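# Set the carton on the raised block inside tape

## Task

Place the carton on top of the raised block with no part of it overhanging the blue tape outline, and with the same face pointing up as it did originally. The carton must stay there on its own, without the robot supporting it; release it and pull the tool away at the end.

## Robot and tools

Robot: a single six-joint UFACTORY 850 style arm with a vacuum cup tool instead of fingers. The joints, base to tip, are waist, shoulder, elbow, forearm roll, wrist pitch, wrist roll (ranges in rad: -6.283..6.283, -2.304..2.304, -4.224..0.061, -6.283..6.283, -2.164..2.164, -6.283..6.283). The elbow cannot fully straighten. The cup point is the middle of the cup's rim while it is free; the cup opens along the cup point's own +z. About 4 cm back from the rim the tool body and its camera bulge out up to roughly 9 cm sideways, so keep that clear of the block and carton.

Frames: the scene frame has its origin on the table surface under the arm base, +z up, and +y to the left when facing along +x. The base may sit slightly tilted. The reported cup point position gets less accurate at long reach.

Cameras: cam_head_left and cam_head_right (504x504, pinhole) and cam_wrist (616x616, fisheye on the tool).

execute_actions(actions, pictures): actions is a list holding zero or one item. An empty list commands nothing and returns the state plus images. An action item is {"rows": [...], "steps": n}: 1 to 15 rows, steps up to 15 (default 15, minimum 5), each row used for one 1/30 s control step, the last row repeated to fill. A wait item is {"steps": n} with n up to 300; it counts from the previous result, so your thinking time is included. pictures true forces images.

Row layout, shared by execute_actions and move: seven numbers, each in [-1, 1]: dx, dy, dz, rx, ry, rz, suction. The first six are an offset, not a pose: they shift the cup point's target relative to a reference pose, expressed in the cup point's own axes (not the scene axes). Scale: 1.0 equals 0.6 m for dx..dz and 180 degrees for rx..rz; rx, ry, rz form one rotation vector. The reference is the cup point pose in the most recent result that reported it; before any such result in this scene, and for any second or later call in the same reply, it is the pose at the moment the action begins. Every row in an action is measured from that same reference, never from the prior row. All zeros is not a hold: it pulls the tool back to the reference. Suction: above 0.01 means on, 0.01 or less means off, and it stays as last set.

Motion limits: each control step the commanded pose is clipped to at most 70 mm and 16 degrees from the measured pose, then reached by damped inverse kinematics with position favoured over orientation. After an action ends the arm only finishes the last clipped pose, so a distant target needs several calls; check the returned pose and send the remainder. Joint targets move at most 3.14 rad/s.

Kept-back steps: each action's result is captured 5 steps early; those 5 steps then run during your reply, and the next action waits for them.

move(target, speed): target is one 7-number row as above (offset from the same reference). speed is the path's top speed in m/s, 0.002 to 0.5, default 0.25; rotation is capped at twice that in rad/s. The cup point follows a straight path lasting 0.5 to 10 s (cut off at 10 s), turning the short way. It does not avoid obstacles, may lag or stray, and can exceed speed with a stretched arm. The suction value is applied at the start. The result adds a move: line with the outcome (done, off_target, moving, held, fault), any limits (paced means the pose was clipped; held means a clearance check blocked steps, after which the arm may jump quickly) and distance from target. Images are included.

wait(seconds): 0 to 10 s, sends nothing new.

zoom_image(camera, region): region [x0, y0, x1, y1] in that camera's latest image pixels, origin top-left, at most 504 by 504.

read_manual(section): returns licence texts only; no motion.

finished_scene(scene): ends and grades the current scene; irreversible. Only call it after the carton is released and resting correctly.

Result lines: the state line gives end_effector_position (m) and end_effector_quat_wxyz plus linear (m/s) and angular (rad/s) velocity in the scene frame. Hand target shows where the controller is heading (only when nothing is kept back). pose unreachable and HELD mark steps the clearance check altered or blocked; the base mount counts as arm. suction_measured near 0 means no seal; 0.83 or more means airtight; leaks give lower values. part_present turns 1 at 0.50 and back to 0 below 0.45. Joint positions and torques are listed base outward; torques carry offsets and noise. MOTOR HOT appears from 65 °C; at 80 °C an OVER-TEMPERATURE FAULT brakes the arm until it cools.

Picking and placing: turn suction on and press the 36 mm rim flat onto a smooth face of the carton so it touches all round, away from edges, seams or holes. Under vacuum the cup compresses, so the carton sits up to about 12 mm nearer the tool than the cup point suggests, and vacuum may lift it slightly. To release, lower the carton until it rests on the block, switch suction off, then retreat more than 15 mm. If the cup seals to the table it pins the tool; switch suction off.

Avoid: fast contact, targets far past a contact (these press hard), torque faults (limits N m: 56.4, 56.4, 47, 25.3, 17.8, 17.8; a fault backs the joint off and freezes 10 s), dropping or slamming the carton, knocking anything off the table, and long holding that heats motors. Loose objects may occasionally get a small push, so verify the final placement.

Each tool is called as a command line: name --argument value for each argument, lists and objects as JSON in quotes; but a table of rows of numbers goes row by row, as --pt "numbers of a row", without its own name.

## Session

execute_actions --actions '[]'

Scene clock: 0.00 s of 5000.00 s.
end_effector_position=(+0.5991, -0.0271, +0.3364) suction_measured=0.01 part_present=0 end_effector_quat_wxyz=(-0.001, +0.022, +1.000, +0.001) end_effector_velocity=(+0.000, -0.000, +0.001) end_effector_angular_velocity=(+0.000, -0.000, -0.001)
Joint positions: [-0.    -0.535 -1.292  0.002 -0.759 -1.574]
Joint velocities: [-0.    -0.    -0.002  0.    -0.001  0.001]
Joint torques (N m, as the arm reports them, + toward a larger angle): no reading
Motor temperatures (°C, as the motors report them): [27 30 28 29 35 31]
Hand target: +0.599, -0.027, +0.336; -0.001, +0.022, +1.000, +0.001

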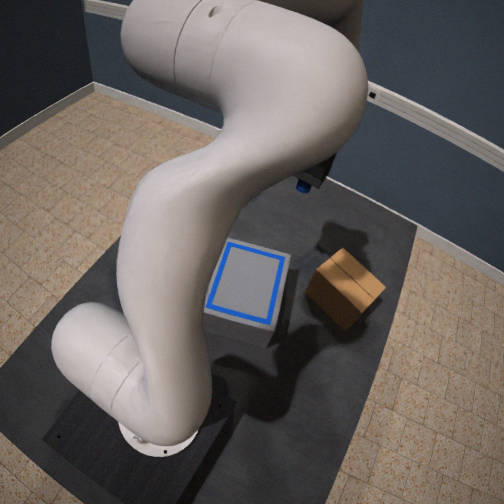

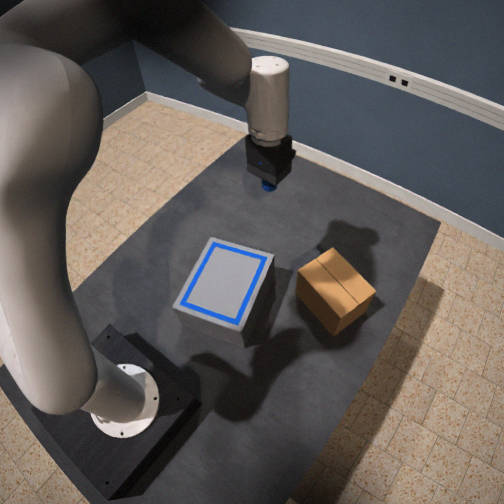

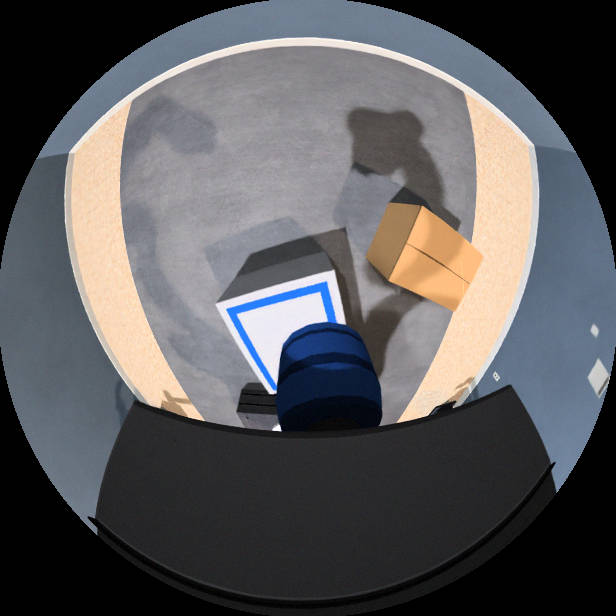

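move --target '[-0.022,-0.367,0.29,0,0,0.111,0]' --speed 0.4

Scene clock: 1.73 s of 5000.00 s.
end_effector_position=(+0.6018, -0.2474, +0.1625) suction_measured=0.01 part_present=0 end_effector_quat_wxyz=(-0.001, +0.195, +0.981, +0.001) end_effector_velocity=(-0.001, -0.000, -0.002) end_effector_angular_velocity=(+0.002, +0.004, -0.002)
Joint positions: [-0.344 -0.896 -1.433  0.002 -0.54  -1.57 ]
Joint velocities: [-0.001 -0.005 -0.003  0.    -0.002  0.   ]
Joint torques (N m, as the arm reports them, + toward a larger angle): [ -2.64  62.75 -14.77  -1.77  -0.45  -0.09]
Motor temperatures (°C, as the motors report them): [27 30 28 29 35 31]
Hand target: +0.602, -0.248, +0.162; -0.001, +0.195, +0.981, +0.001
Off the commanded pose: 0.001 m, 0 deg.
Kept back: nothing.
move: done

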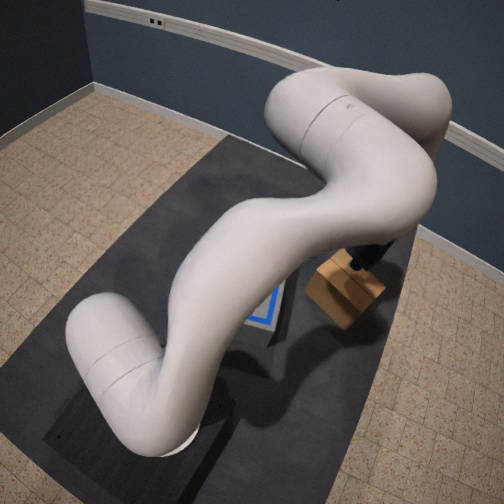

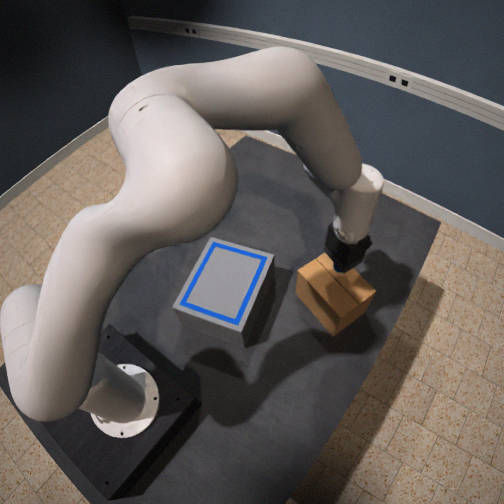

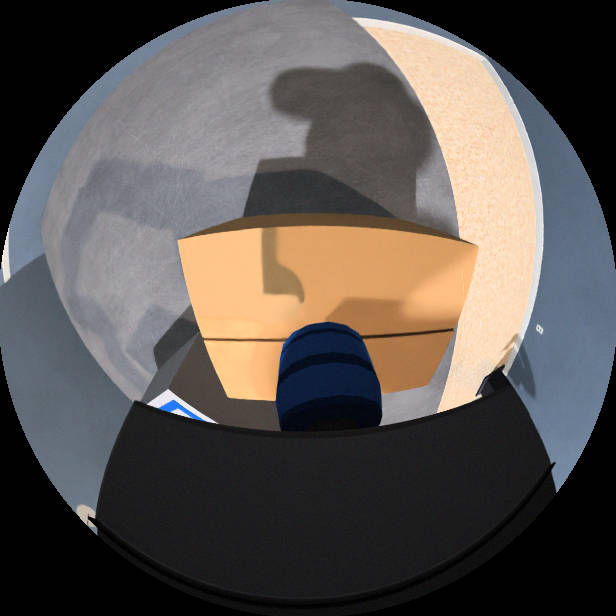

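move --target '[-0.028,-0.004,0.035,0,0,-0.009,0]' --speed 0.1

move --target '[0,0,0.024,0,0,0,1]' --speed 0.03

Scene clock: 2.77 s of 5000.00 s.
end_effector_position=(+0.6163, -0.2560, +0.1417) suction_measured=0.01 part_present=0 end_effector_quat_wxyz=(-0.001, +0.181, +0.983, +0.001) end_effector_velocity=(+0.001, -0.000, -0.002) end_effector_angular_velocity=(+0.000, +0.000, +0.002)
Joint positions: [-0.348 -0.964 -1.504  0.002 -0.542 -1.602]
Joint velocities: [ 0.    -0.005 -0.005  0.    -0.001 -0.002]
Joint torques (N m, as the arm reports them, + toward a larger angle): [ -2.98  64.33 -14.14  -1.58  -0.34   0.04]
Motor temperatures (°C, as the motors report them): [27 30 28 29 35 31]
Hand target: +0.616, -0.256, +0.141; -0.001, +0.181, +0.983, +0.001
Off the commanded pose: 0.000 m, 0 deg.
Kept back: nothing.
move: done

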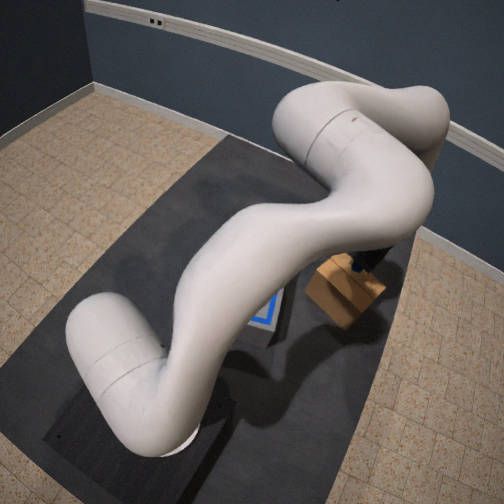

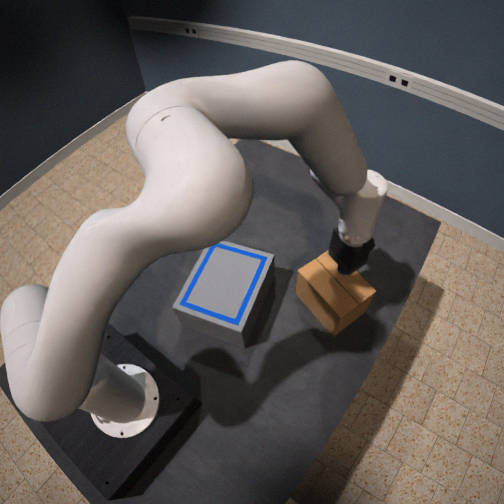

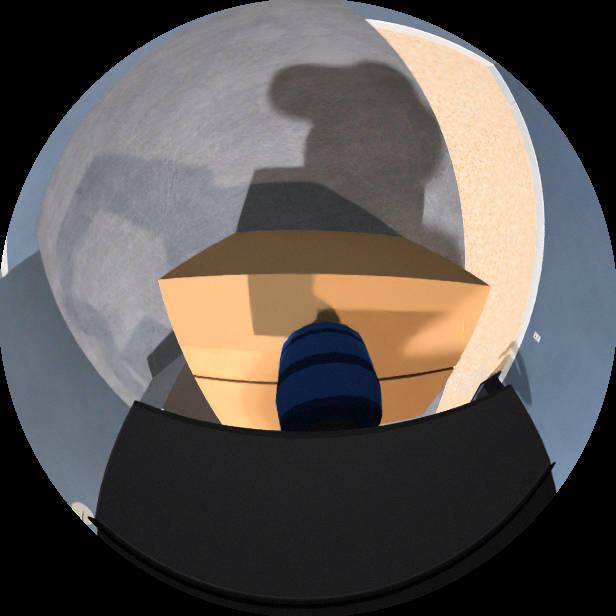

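Scene clock: 3.53 s of 5000.00 s.
end_effector_position=(+0.6163, -0.2560, +0.1274) suction_measured=0.79 part_present=1 end_effector_quat_wxyz=(-0.001, +0.181, +0.983, +0.001) end_effector_velocity=(-0.001, -0.000, -0.001) end_effector_angular_velocity=(+0.000, +0.001, -0.003)
Joint positions: [-0.348 -0.989 -1.51   0.002 -0.523 -1.602]
Joint velocities: [-0.001 -0.002 -0.    -0.     0.001  0.002]
Joint torques (N m, as the arm reports them, + toward a larger angle): [ -2.76  65.97 -15.59  -1.9   -0.42  -0.02]
Motor temperatures (°C, as the motors report them): [27 30 28 29 35 31]
Hand target: +0.616, -0.256, +0.127; -0.001, +0.181, +0.983, +0.001
Off the commanded pose: 0.000 m, 0 deg.
Kept back: nothing.
move: done

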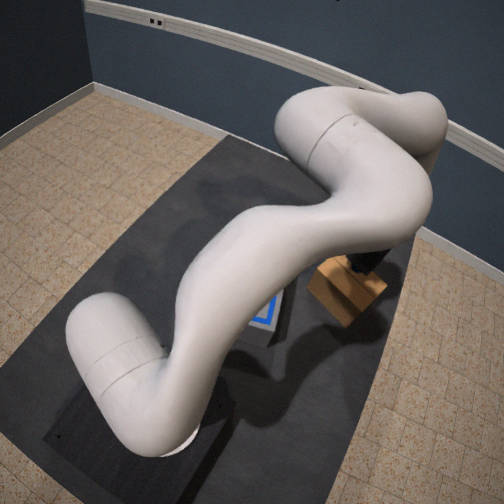

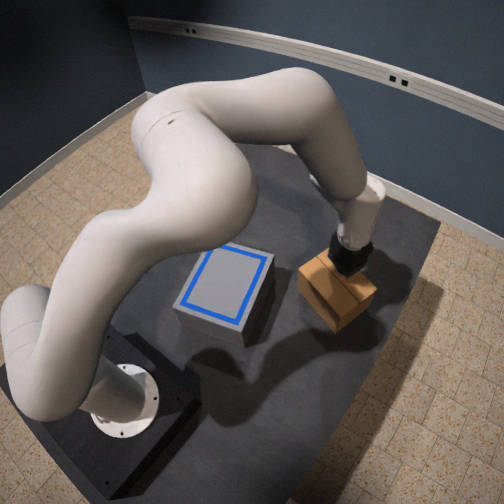

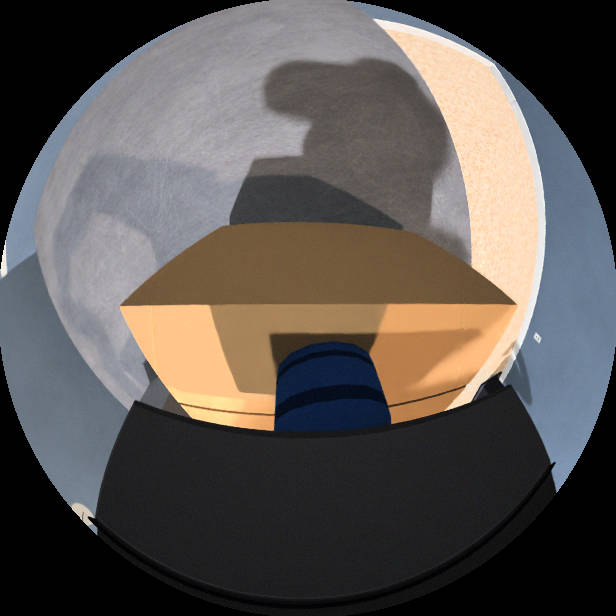

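move --target '[0,0,-0.26,0,0,0,1]' --speed 0.25

move --target '[0.421,0.265,0,0,0,0.299,1]' --speed 0.3

Scene clock: 5.00 s of 5000.00 s.
end_effector_position=(+0.6165, -0.2559, +0.2829) suction_measured=0.95 part_present=1 end_effector_quat_wxyz=(-0.001, +0.181, +0.983, +0.001) end_effector_velocity=(+0.001, -0.001, +0.003) end_effector_angular_velocity=(-0.002, -0.003, -0.002)
Joint positions: [-0.348 -0.757 -1.509  0.002 -0.755 -1.602]
Joint velocities: [-0.001  0.004 -0.002 -0.001 -0.002  0.001]
Joint torques (N m, as the arm reports them, + toward a larger angle): [ -2.65  62.53 -18.06  -0.9   -0.72   0.36]
Motor temperatures (°C, as the motors report them): [27 30 28 29 35 31]
Hand target: +0.617, -0.256, +0.283; -0.001, +0.181, +0.983, +0.001
Off the commanded pose: 0.001 m, 0 deg.
Kept back: nothing.
move: done

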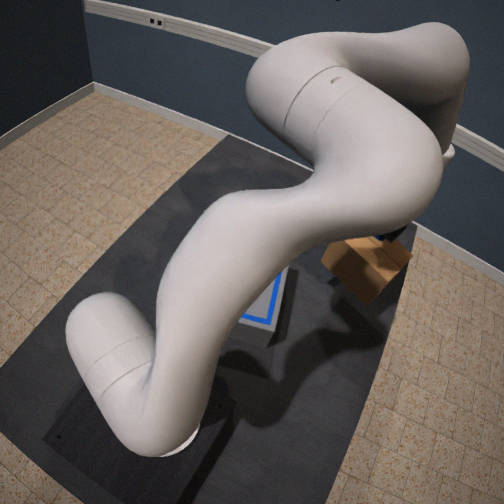

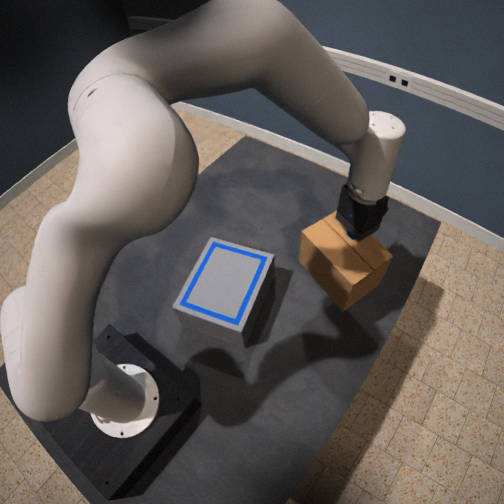

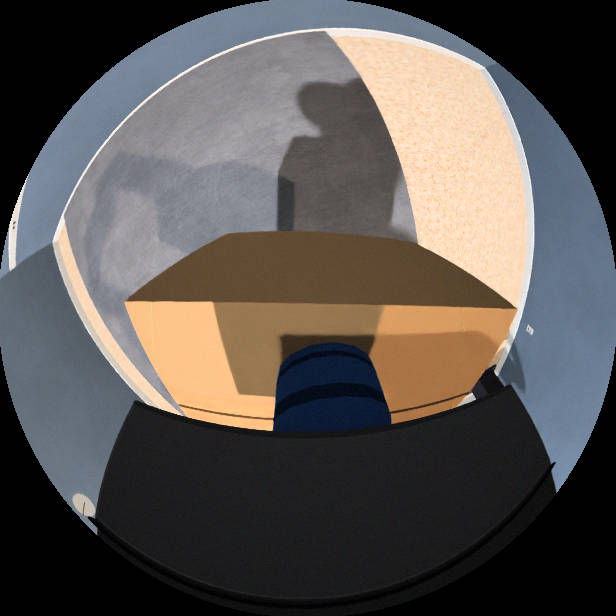

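Scene clock: 7.13 s of 5000.00 s.
end_effector_position=(+0.4376, -0.0175, +0.2835) suction_measured=0.95 part_present=1 end_effector_quat_wxyz=(-0.001, +0.607, +0.795, -0.000) end_effector_velocity=(-0.002, +0.001, -0.000) end_effector_angular_velocity=(-0.006, +0.001, -0.007)
Joint positions: [ 0.005 -0.264 -0.767  0.003 -0.506 -0.311]
Joint velocities: [ 0.006  0.003  0.005 -0.012  0.001  0.024]
Joint torques (N m, as the arm reports them, + toward a larger angle): [ -5.08  37.89 -15.23  -1.66  -0.64   0.02]
Motor temperatures (°C, as the motors report them): [27 30 28 29 35 31]
Hand target: +0.437, -0.017, +0.284; -0.001, +0.607, +0.795, -0.000
Off the commanded pose: 0.000 m, 0 deg.
Kept back: nothing.
move: done

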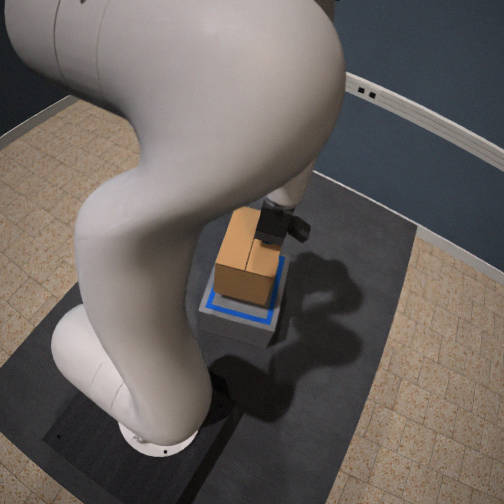

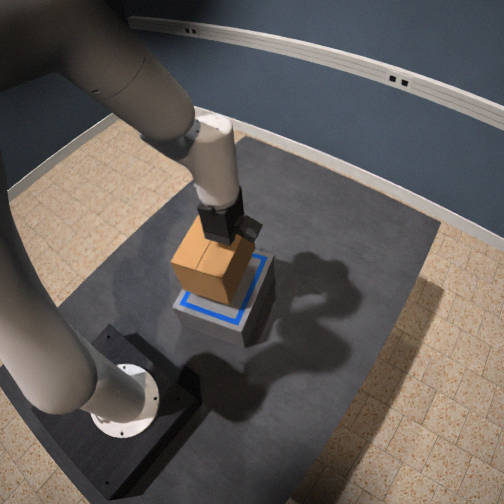

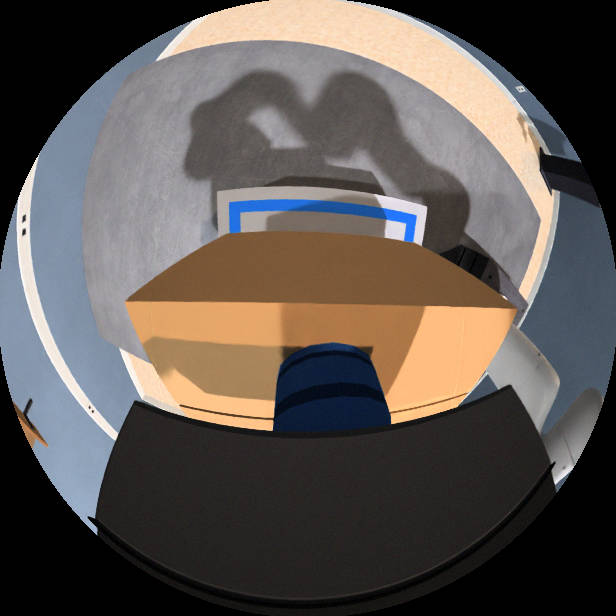

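move --target '[-0.013,-0.007,0.066,0,0,0.006,1]' --speed 0.08

move --target '[0,0,0.012,0,0,0,1]' --speed 0.02

Scene clock: 8.27 s of 5000.00 s.
end_effector_position=(+0.4356, -0.0261, +0.2442) suction_measured=0.95 part_present=1 end_effector_quat_wxyz=(-0.001, +0.614, +0.789, -0.000) end_effector_velocity=(+0.000, -0.001, -0.002) end_effector_angular_velocity=(-0.000, +0.000, +0.001)
Joint positions: [-0.015 -0.34  -0.749  0.003 -0.411 -0.312]
Joint velocities: [-0.001 -0.004  0.    -0.001  0.004 -0.001]
Joint torques (N m, as the arm reports them, + toward a larger angle): [ -1.7   41.23 -14.62  -1.6   -0.22   0.05]
Motor temperatures (°C, as the motors report them): [27 30 29 29 35 31]
Hand target: +0.436, -0.026, +0.244; -0.001, +0.614, +0.789, -0.000
Off the commanded pose: 0.000 m, 0 deg.
Kept back: nothing.
move: done

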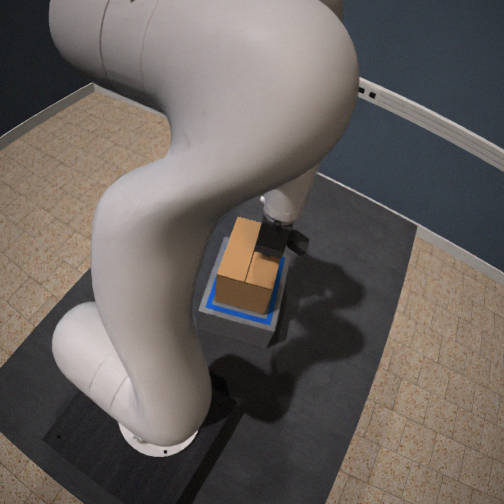

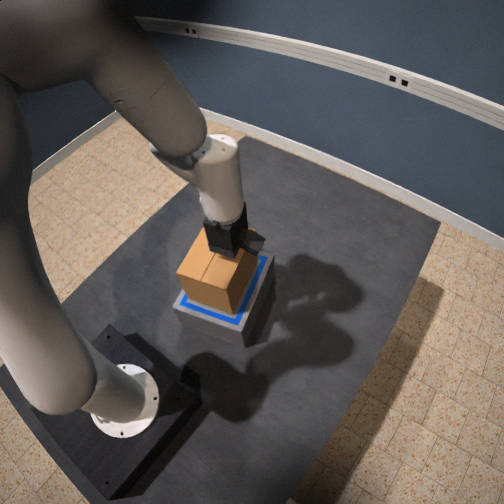

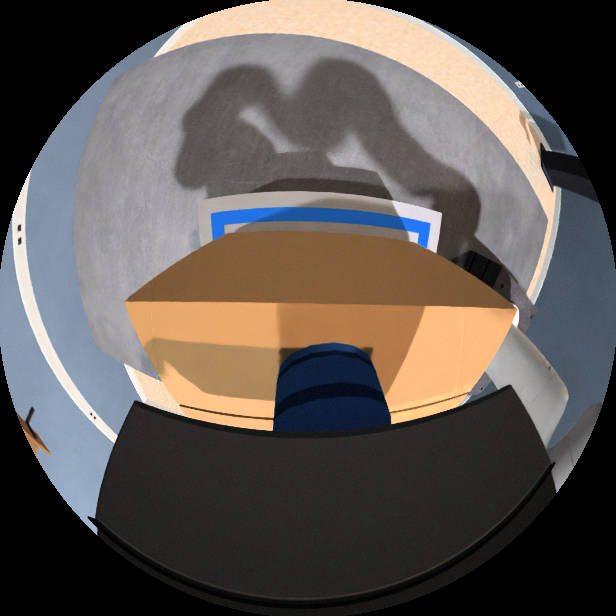

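Scene clock: 8.97 s of 5000.00 s.
end_effector_position=(+0.4357, -0.0261, +0.2373) suction_measured=0.95 part_present=1 end_effector_quat_wxyz=(-0.001, +0.614, +0.789, -0.000) end_effector_velocity=(-0.001, -0.001, -0.001) end_effector_angular_velocity=(-0.000, +0.000, -0.002)
Joint positions: [-0.015 -0.355 -0.747  0.003 -0.395 -0.312]
Joint velocities: [-0.002 -0.002  0.001 -0.     0.003  0.   ]
Joint torques (N m, as the arm reports them, + toward a larger angle): [ -2.54  40.28 -12.88  -1.85  -0.37   0.34]
Motor temperatures (°C, as the motors report them): [27 30 29 29 35 31]
Hand target: +0.436, -0.026, +0.237; -0.001, +0.614, +0.789, -0.000
Off the commanded pose: 0.000 m, 0 deg.
Kept back: nothing.
move: done

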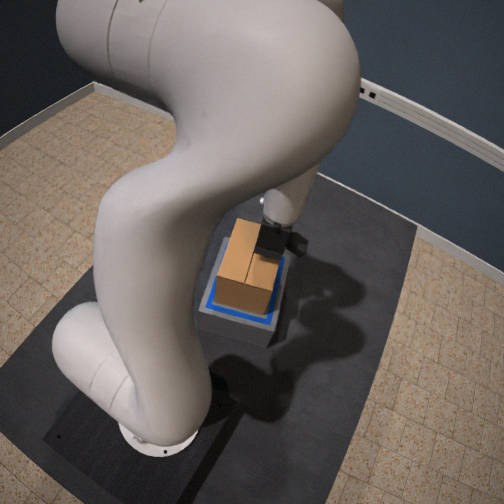

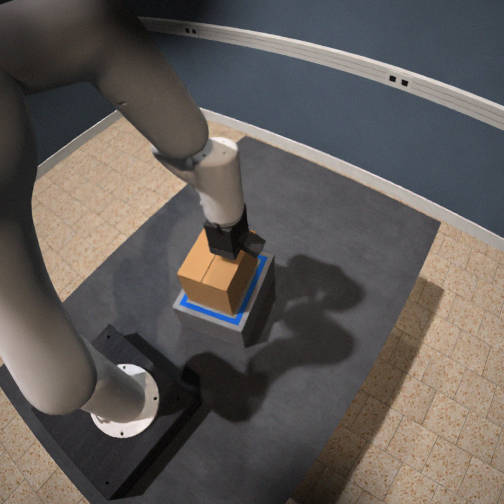

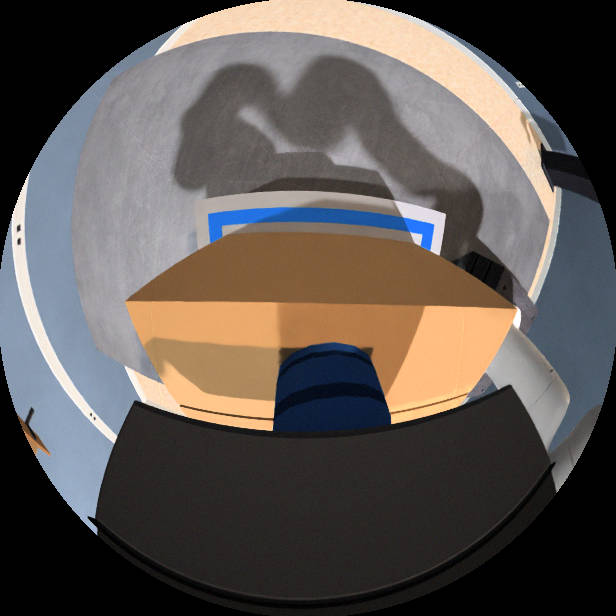

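execute_actions --actions '[{"rows":[[0,0,0.002,0,0,0,1],[0,0,0.002,0,0,0,1],[0,0,0.002,0,0,0,1],[0,0,0.002,0,0,0,1],[0,0,0.002,0,0,0,1],[0,0,0.002,0,0,0,0]],"steps":11}]'

move --target '[0,0,-0.2,0,0,0,0]'

Scene clock: 9.27 s of 5000.00 s.
end_effector_position=(+0.4359, -0.0261, +0.2367) suction_measured=0.79 part_present=1 end_effector_quat_wxyz=(-0.001, +0.614, +0.789, -0.000) end_effector_velocity=(+0.000, +0.000, -0.000) end_effector_angular_velocity=(+0.000, +0.002, +0.002)
Joint positions: [-0.015 -0.356 -0.748  0.003 -0.394 -0.312]
Joint velocities: [ 0.    -0.001 -0.001  0.    -0.002 -0.001]
Joint torques (N m, as the arm reports them, + toward a larger angle): [ -1.55  31.27 -12.01  -1.28   0.55   0.13]
Motor temperatures (°C, as the motors report them): [27 30 29 29 35 31]
Steps of this call (steps 1 to 3: nothing new was sent; steps 4 to 9: the first 6 steps of this action). Readings (end_effector_position | what the end effector reports):
4: (+0.4357, -0.0261, +0.2371) | suction_measured=0.95 part_present=1
5: (+0.4358, -0.0261, +0.2369) | suction_measured=0.95 part_present=1
7: (+0.4359, -0.0261, +0.2368) | suction_measured=0.95 part_present=1
9: the state above

Scene clock: 10.53 s of 5000.00 s.
end_effector_position=(+0.4361, -0.0260, +0.3563) suction_measured=0.01 part_present=0 end_effector_quat_wxyz=(-0.001, +0.614, +0.789, -0.000) end_effector_velocity=(+0.000, +0.000, +0.003) end_effector_angular_velocity=(+0.000, -0.001, -0.001)
Joint positions: [-0.015 -0.138 -0.816  0.003 -0.681 -0.312]
Joint velocities: [-0.     0.004 -0.003  0.001 -0.006  0.001]
Joint torques (N m, as the arm reports them, + toward a larger angle): [ -4.9   31.83 -15.91  -2.37  -0.51   0.18]
Motor temperatures (°C, as the motors report them): [27 30 29 29 35 31]
Hand target: +0.436, -0.026, +0.357; -0.001, +0.614, +0.789, -0.000
Off your previous action's commanded pose: 0.001 m, 0 deg at its last step (step 5 of this call).
Off the commanded pose: 0.000 m, 0 deg.
Kept back: nothing.
move: done

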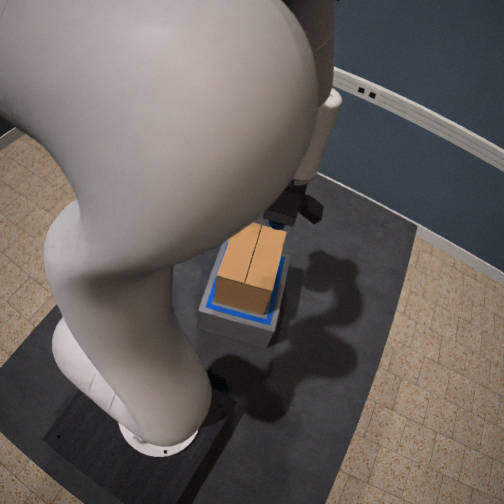

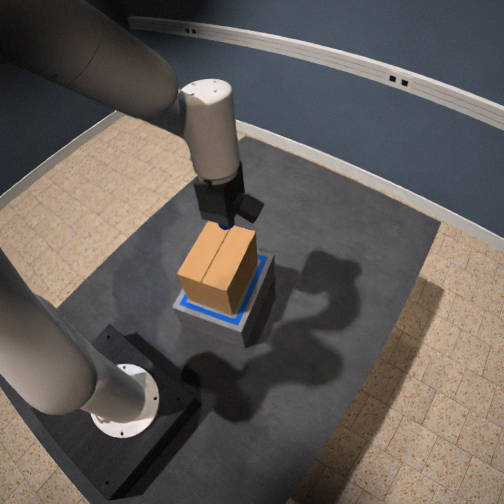

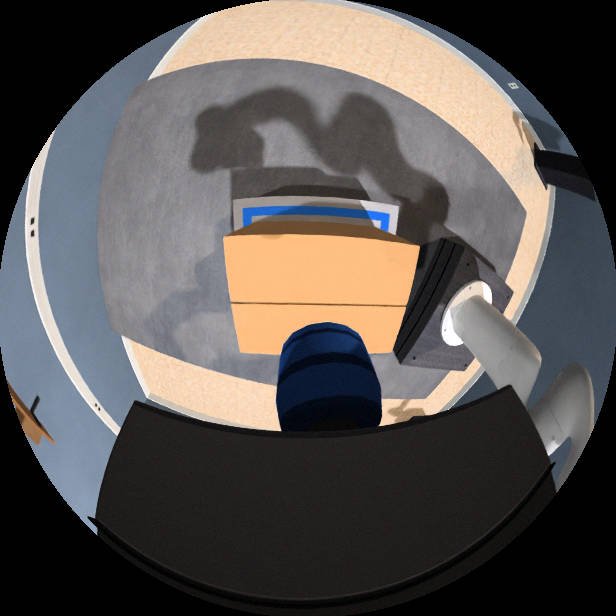

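finished_scene --scene 2

The scene is finished: the task was done.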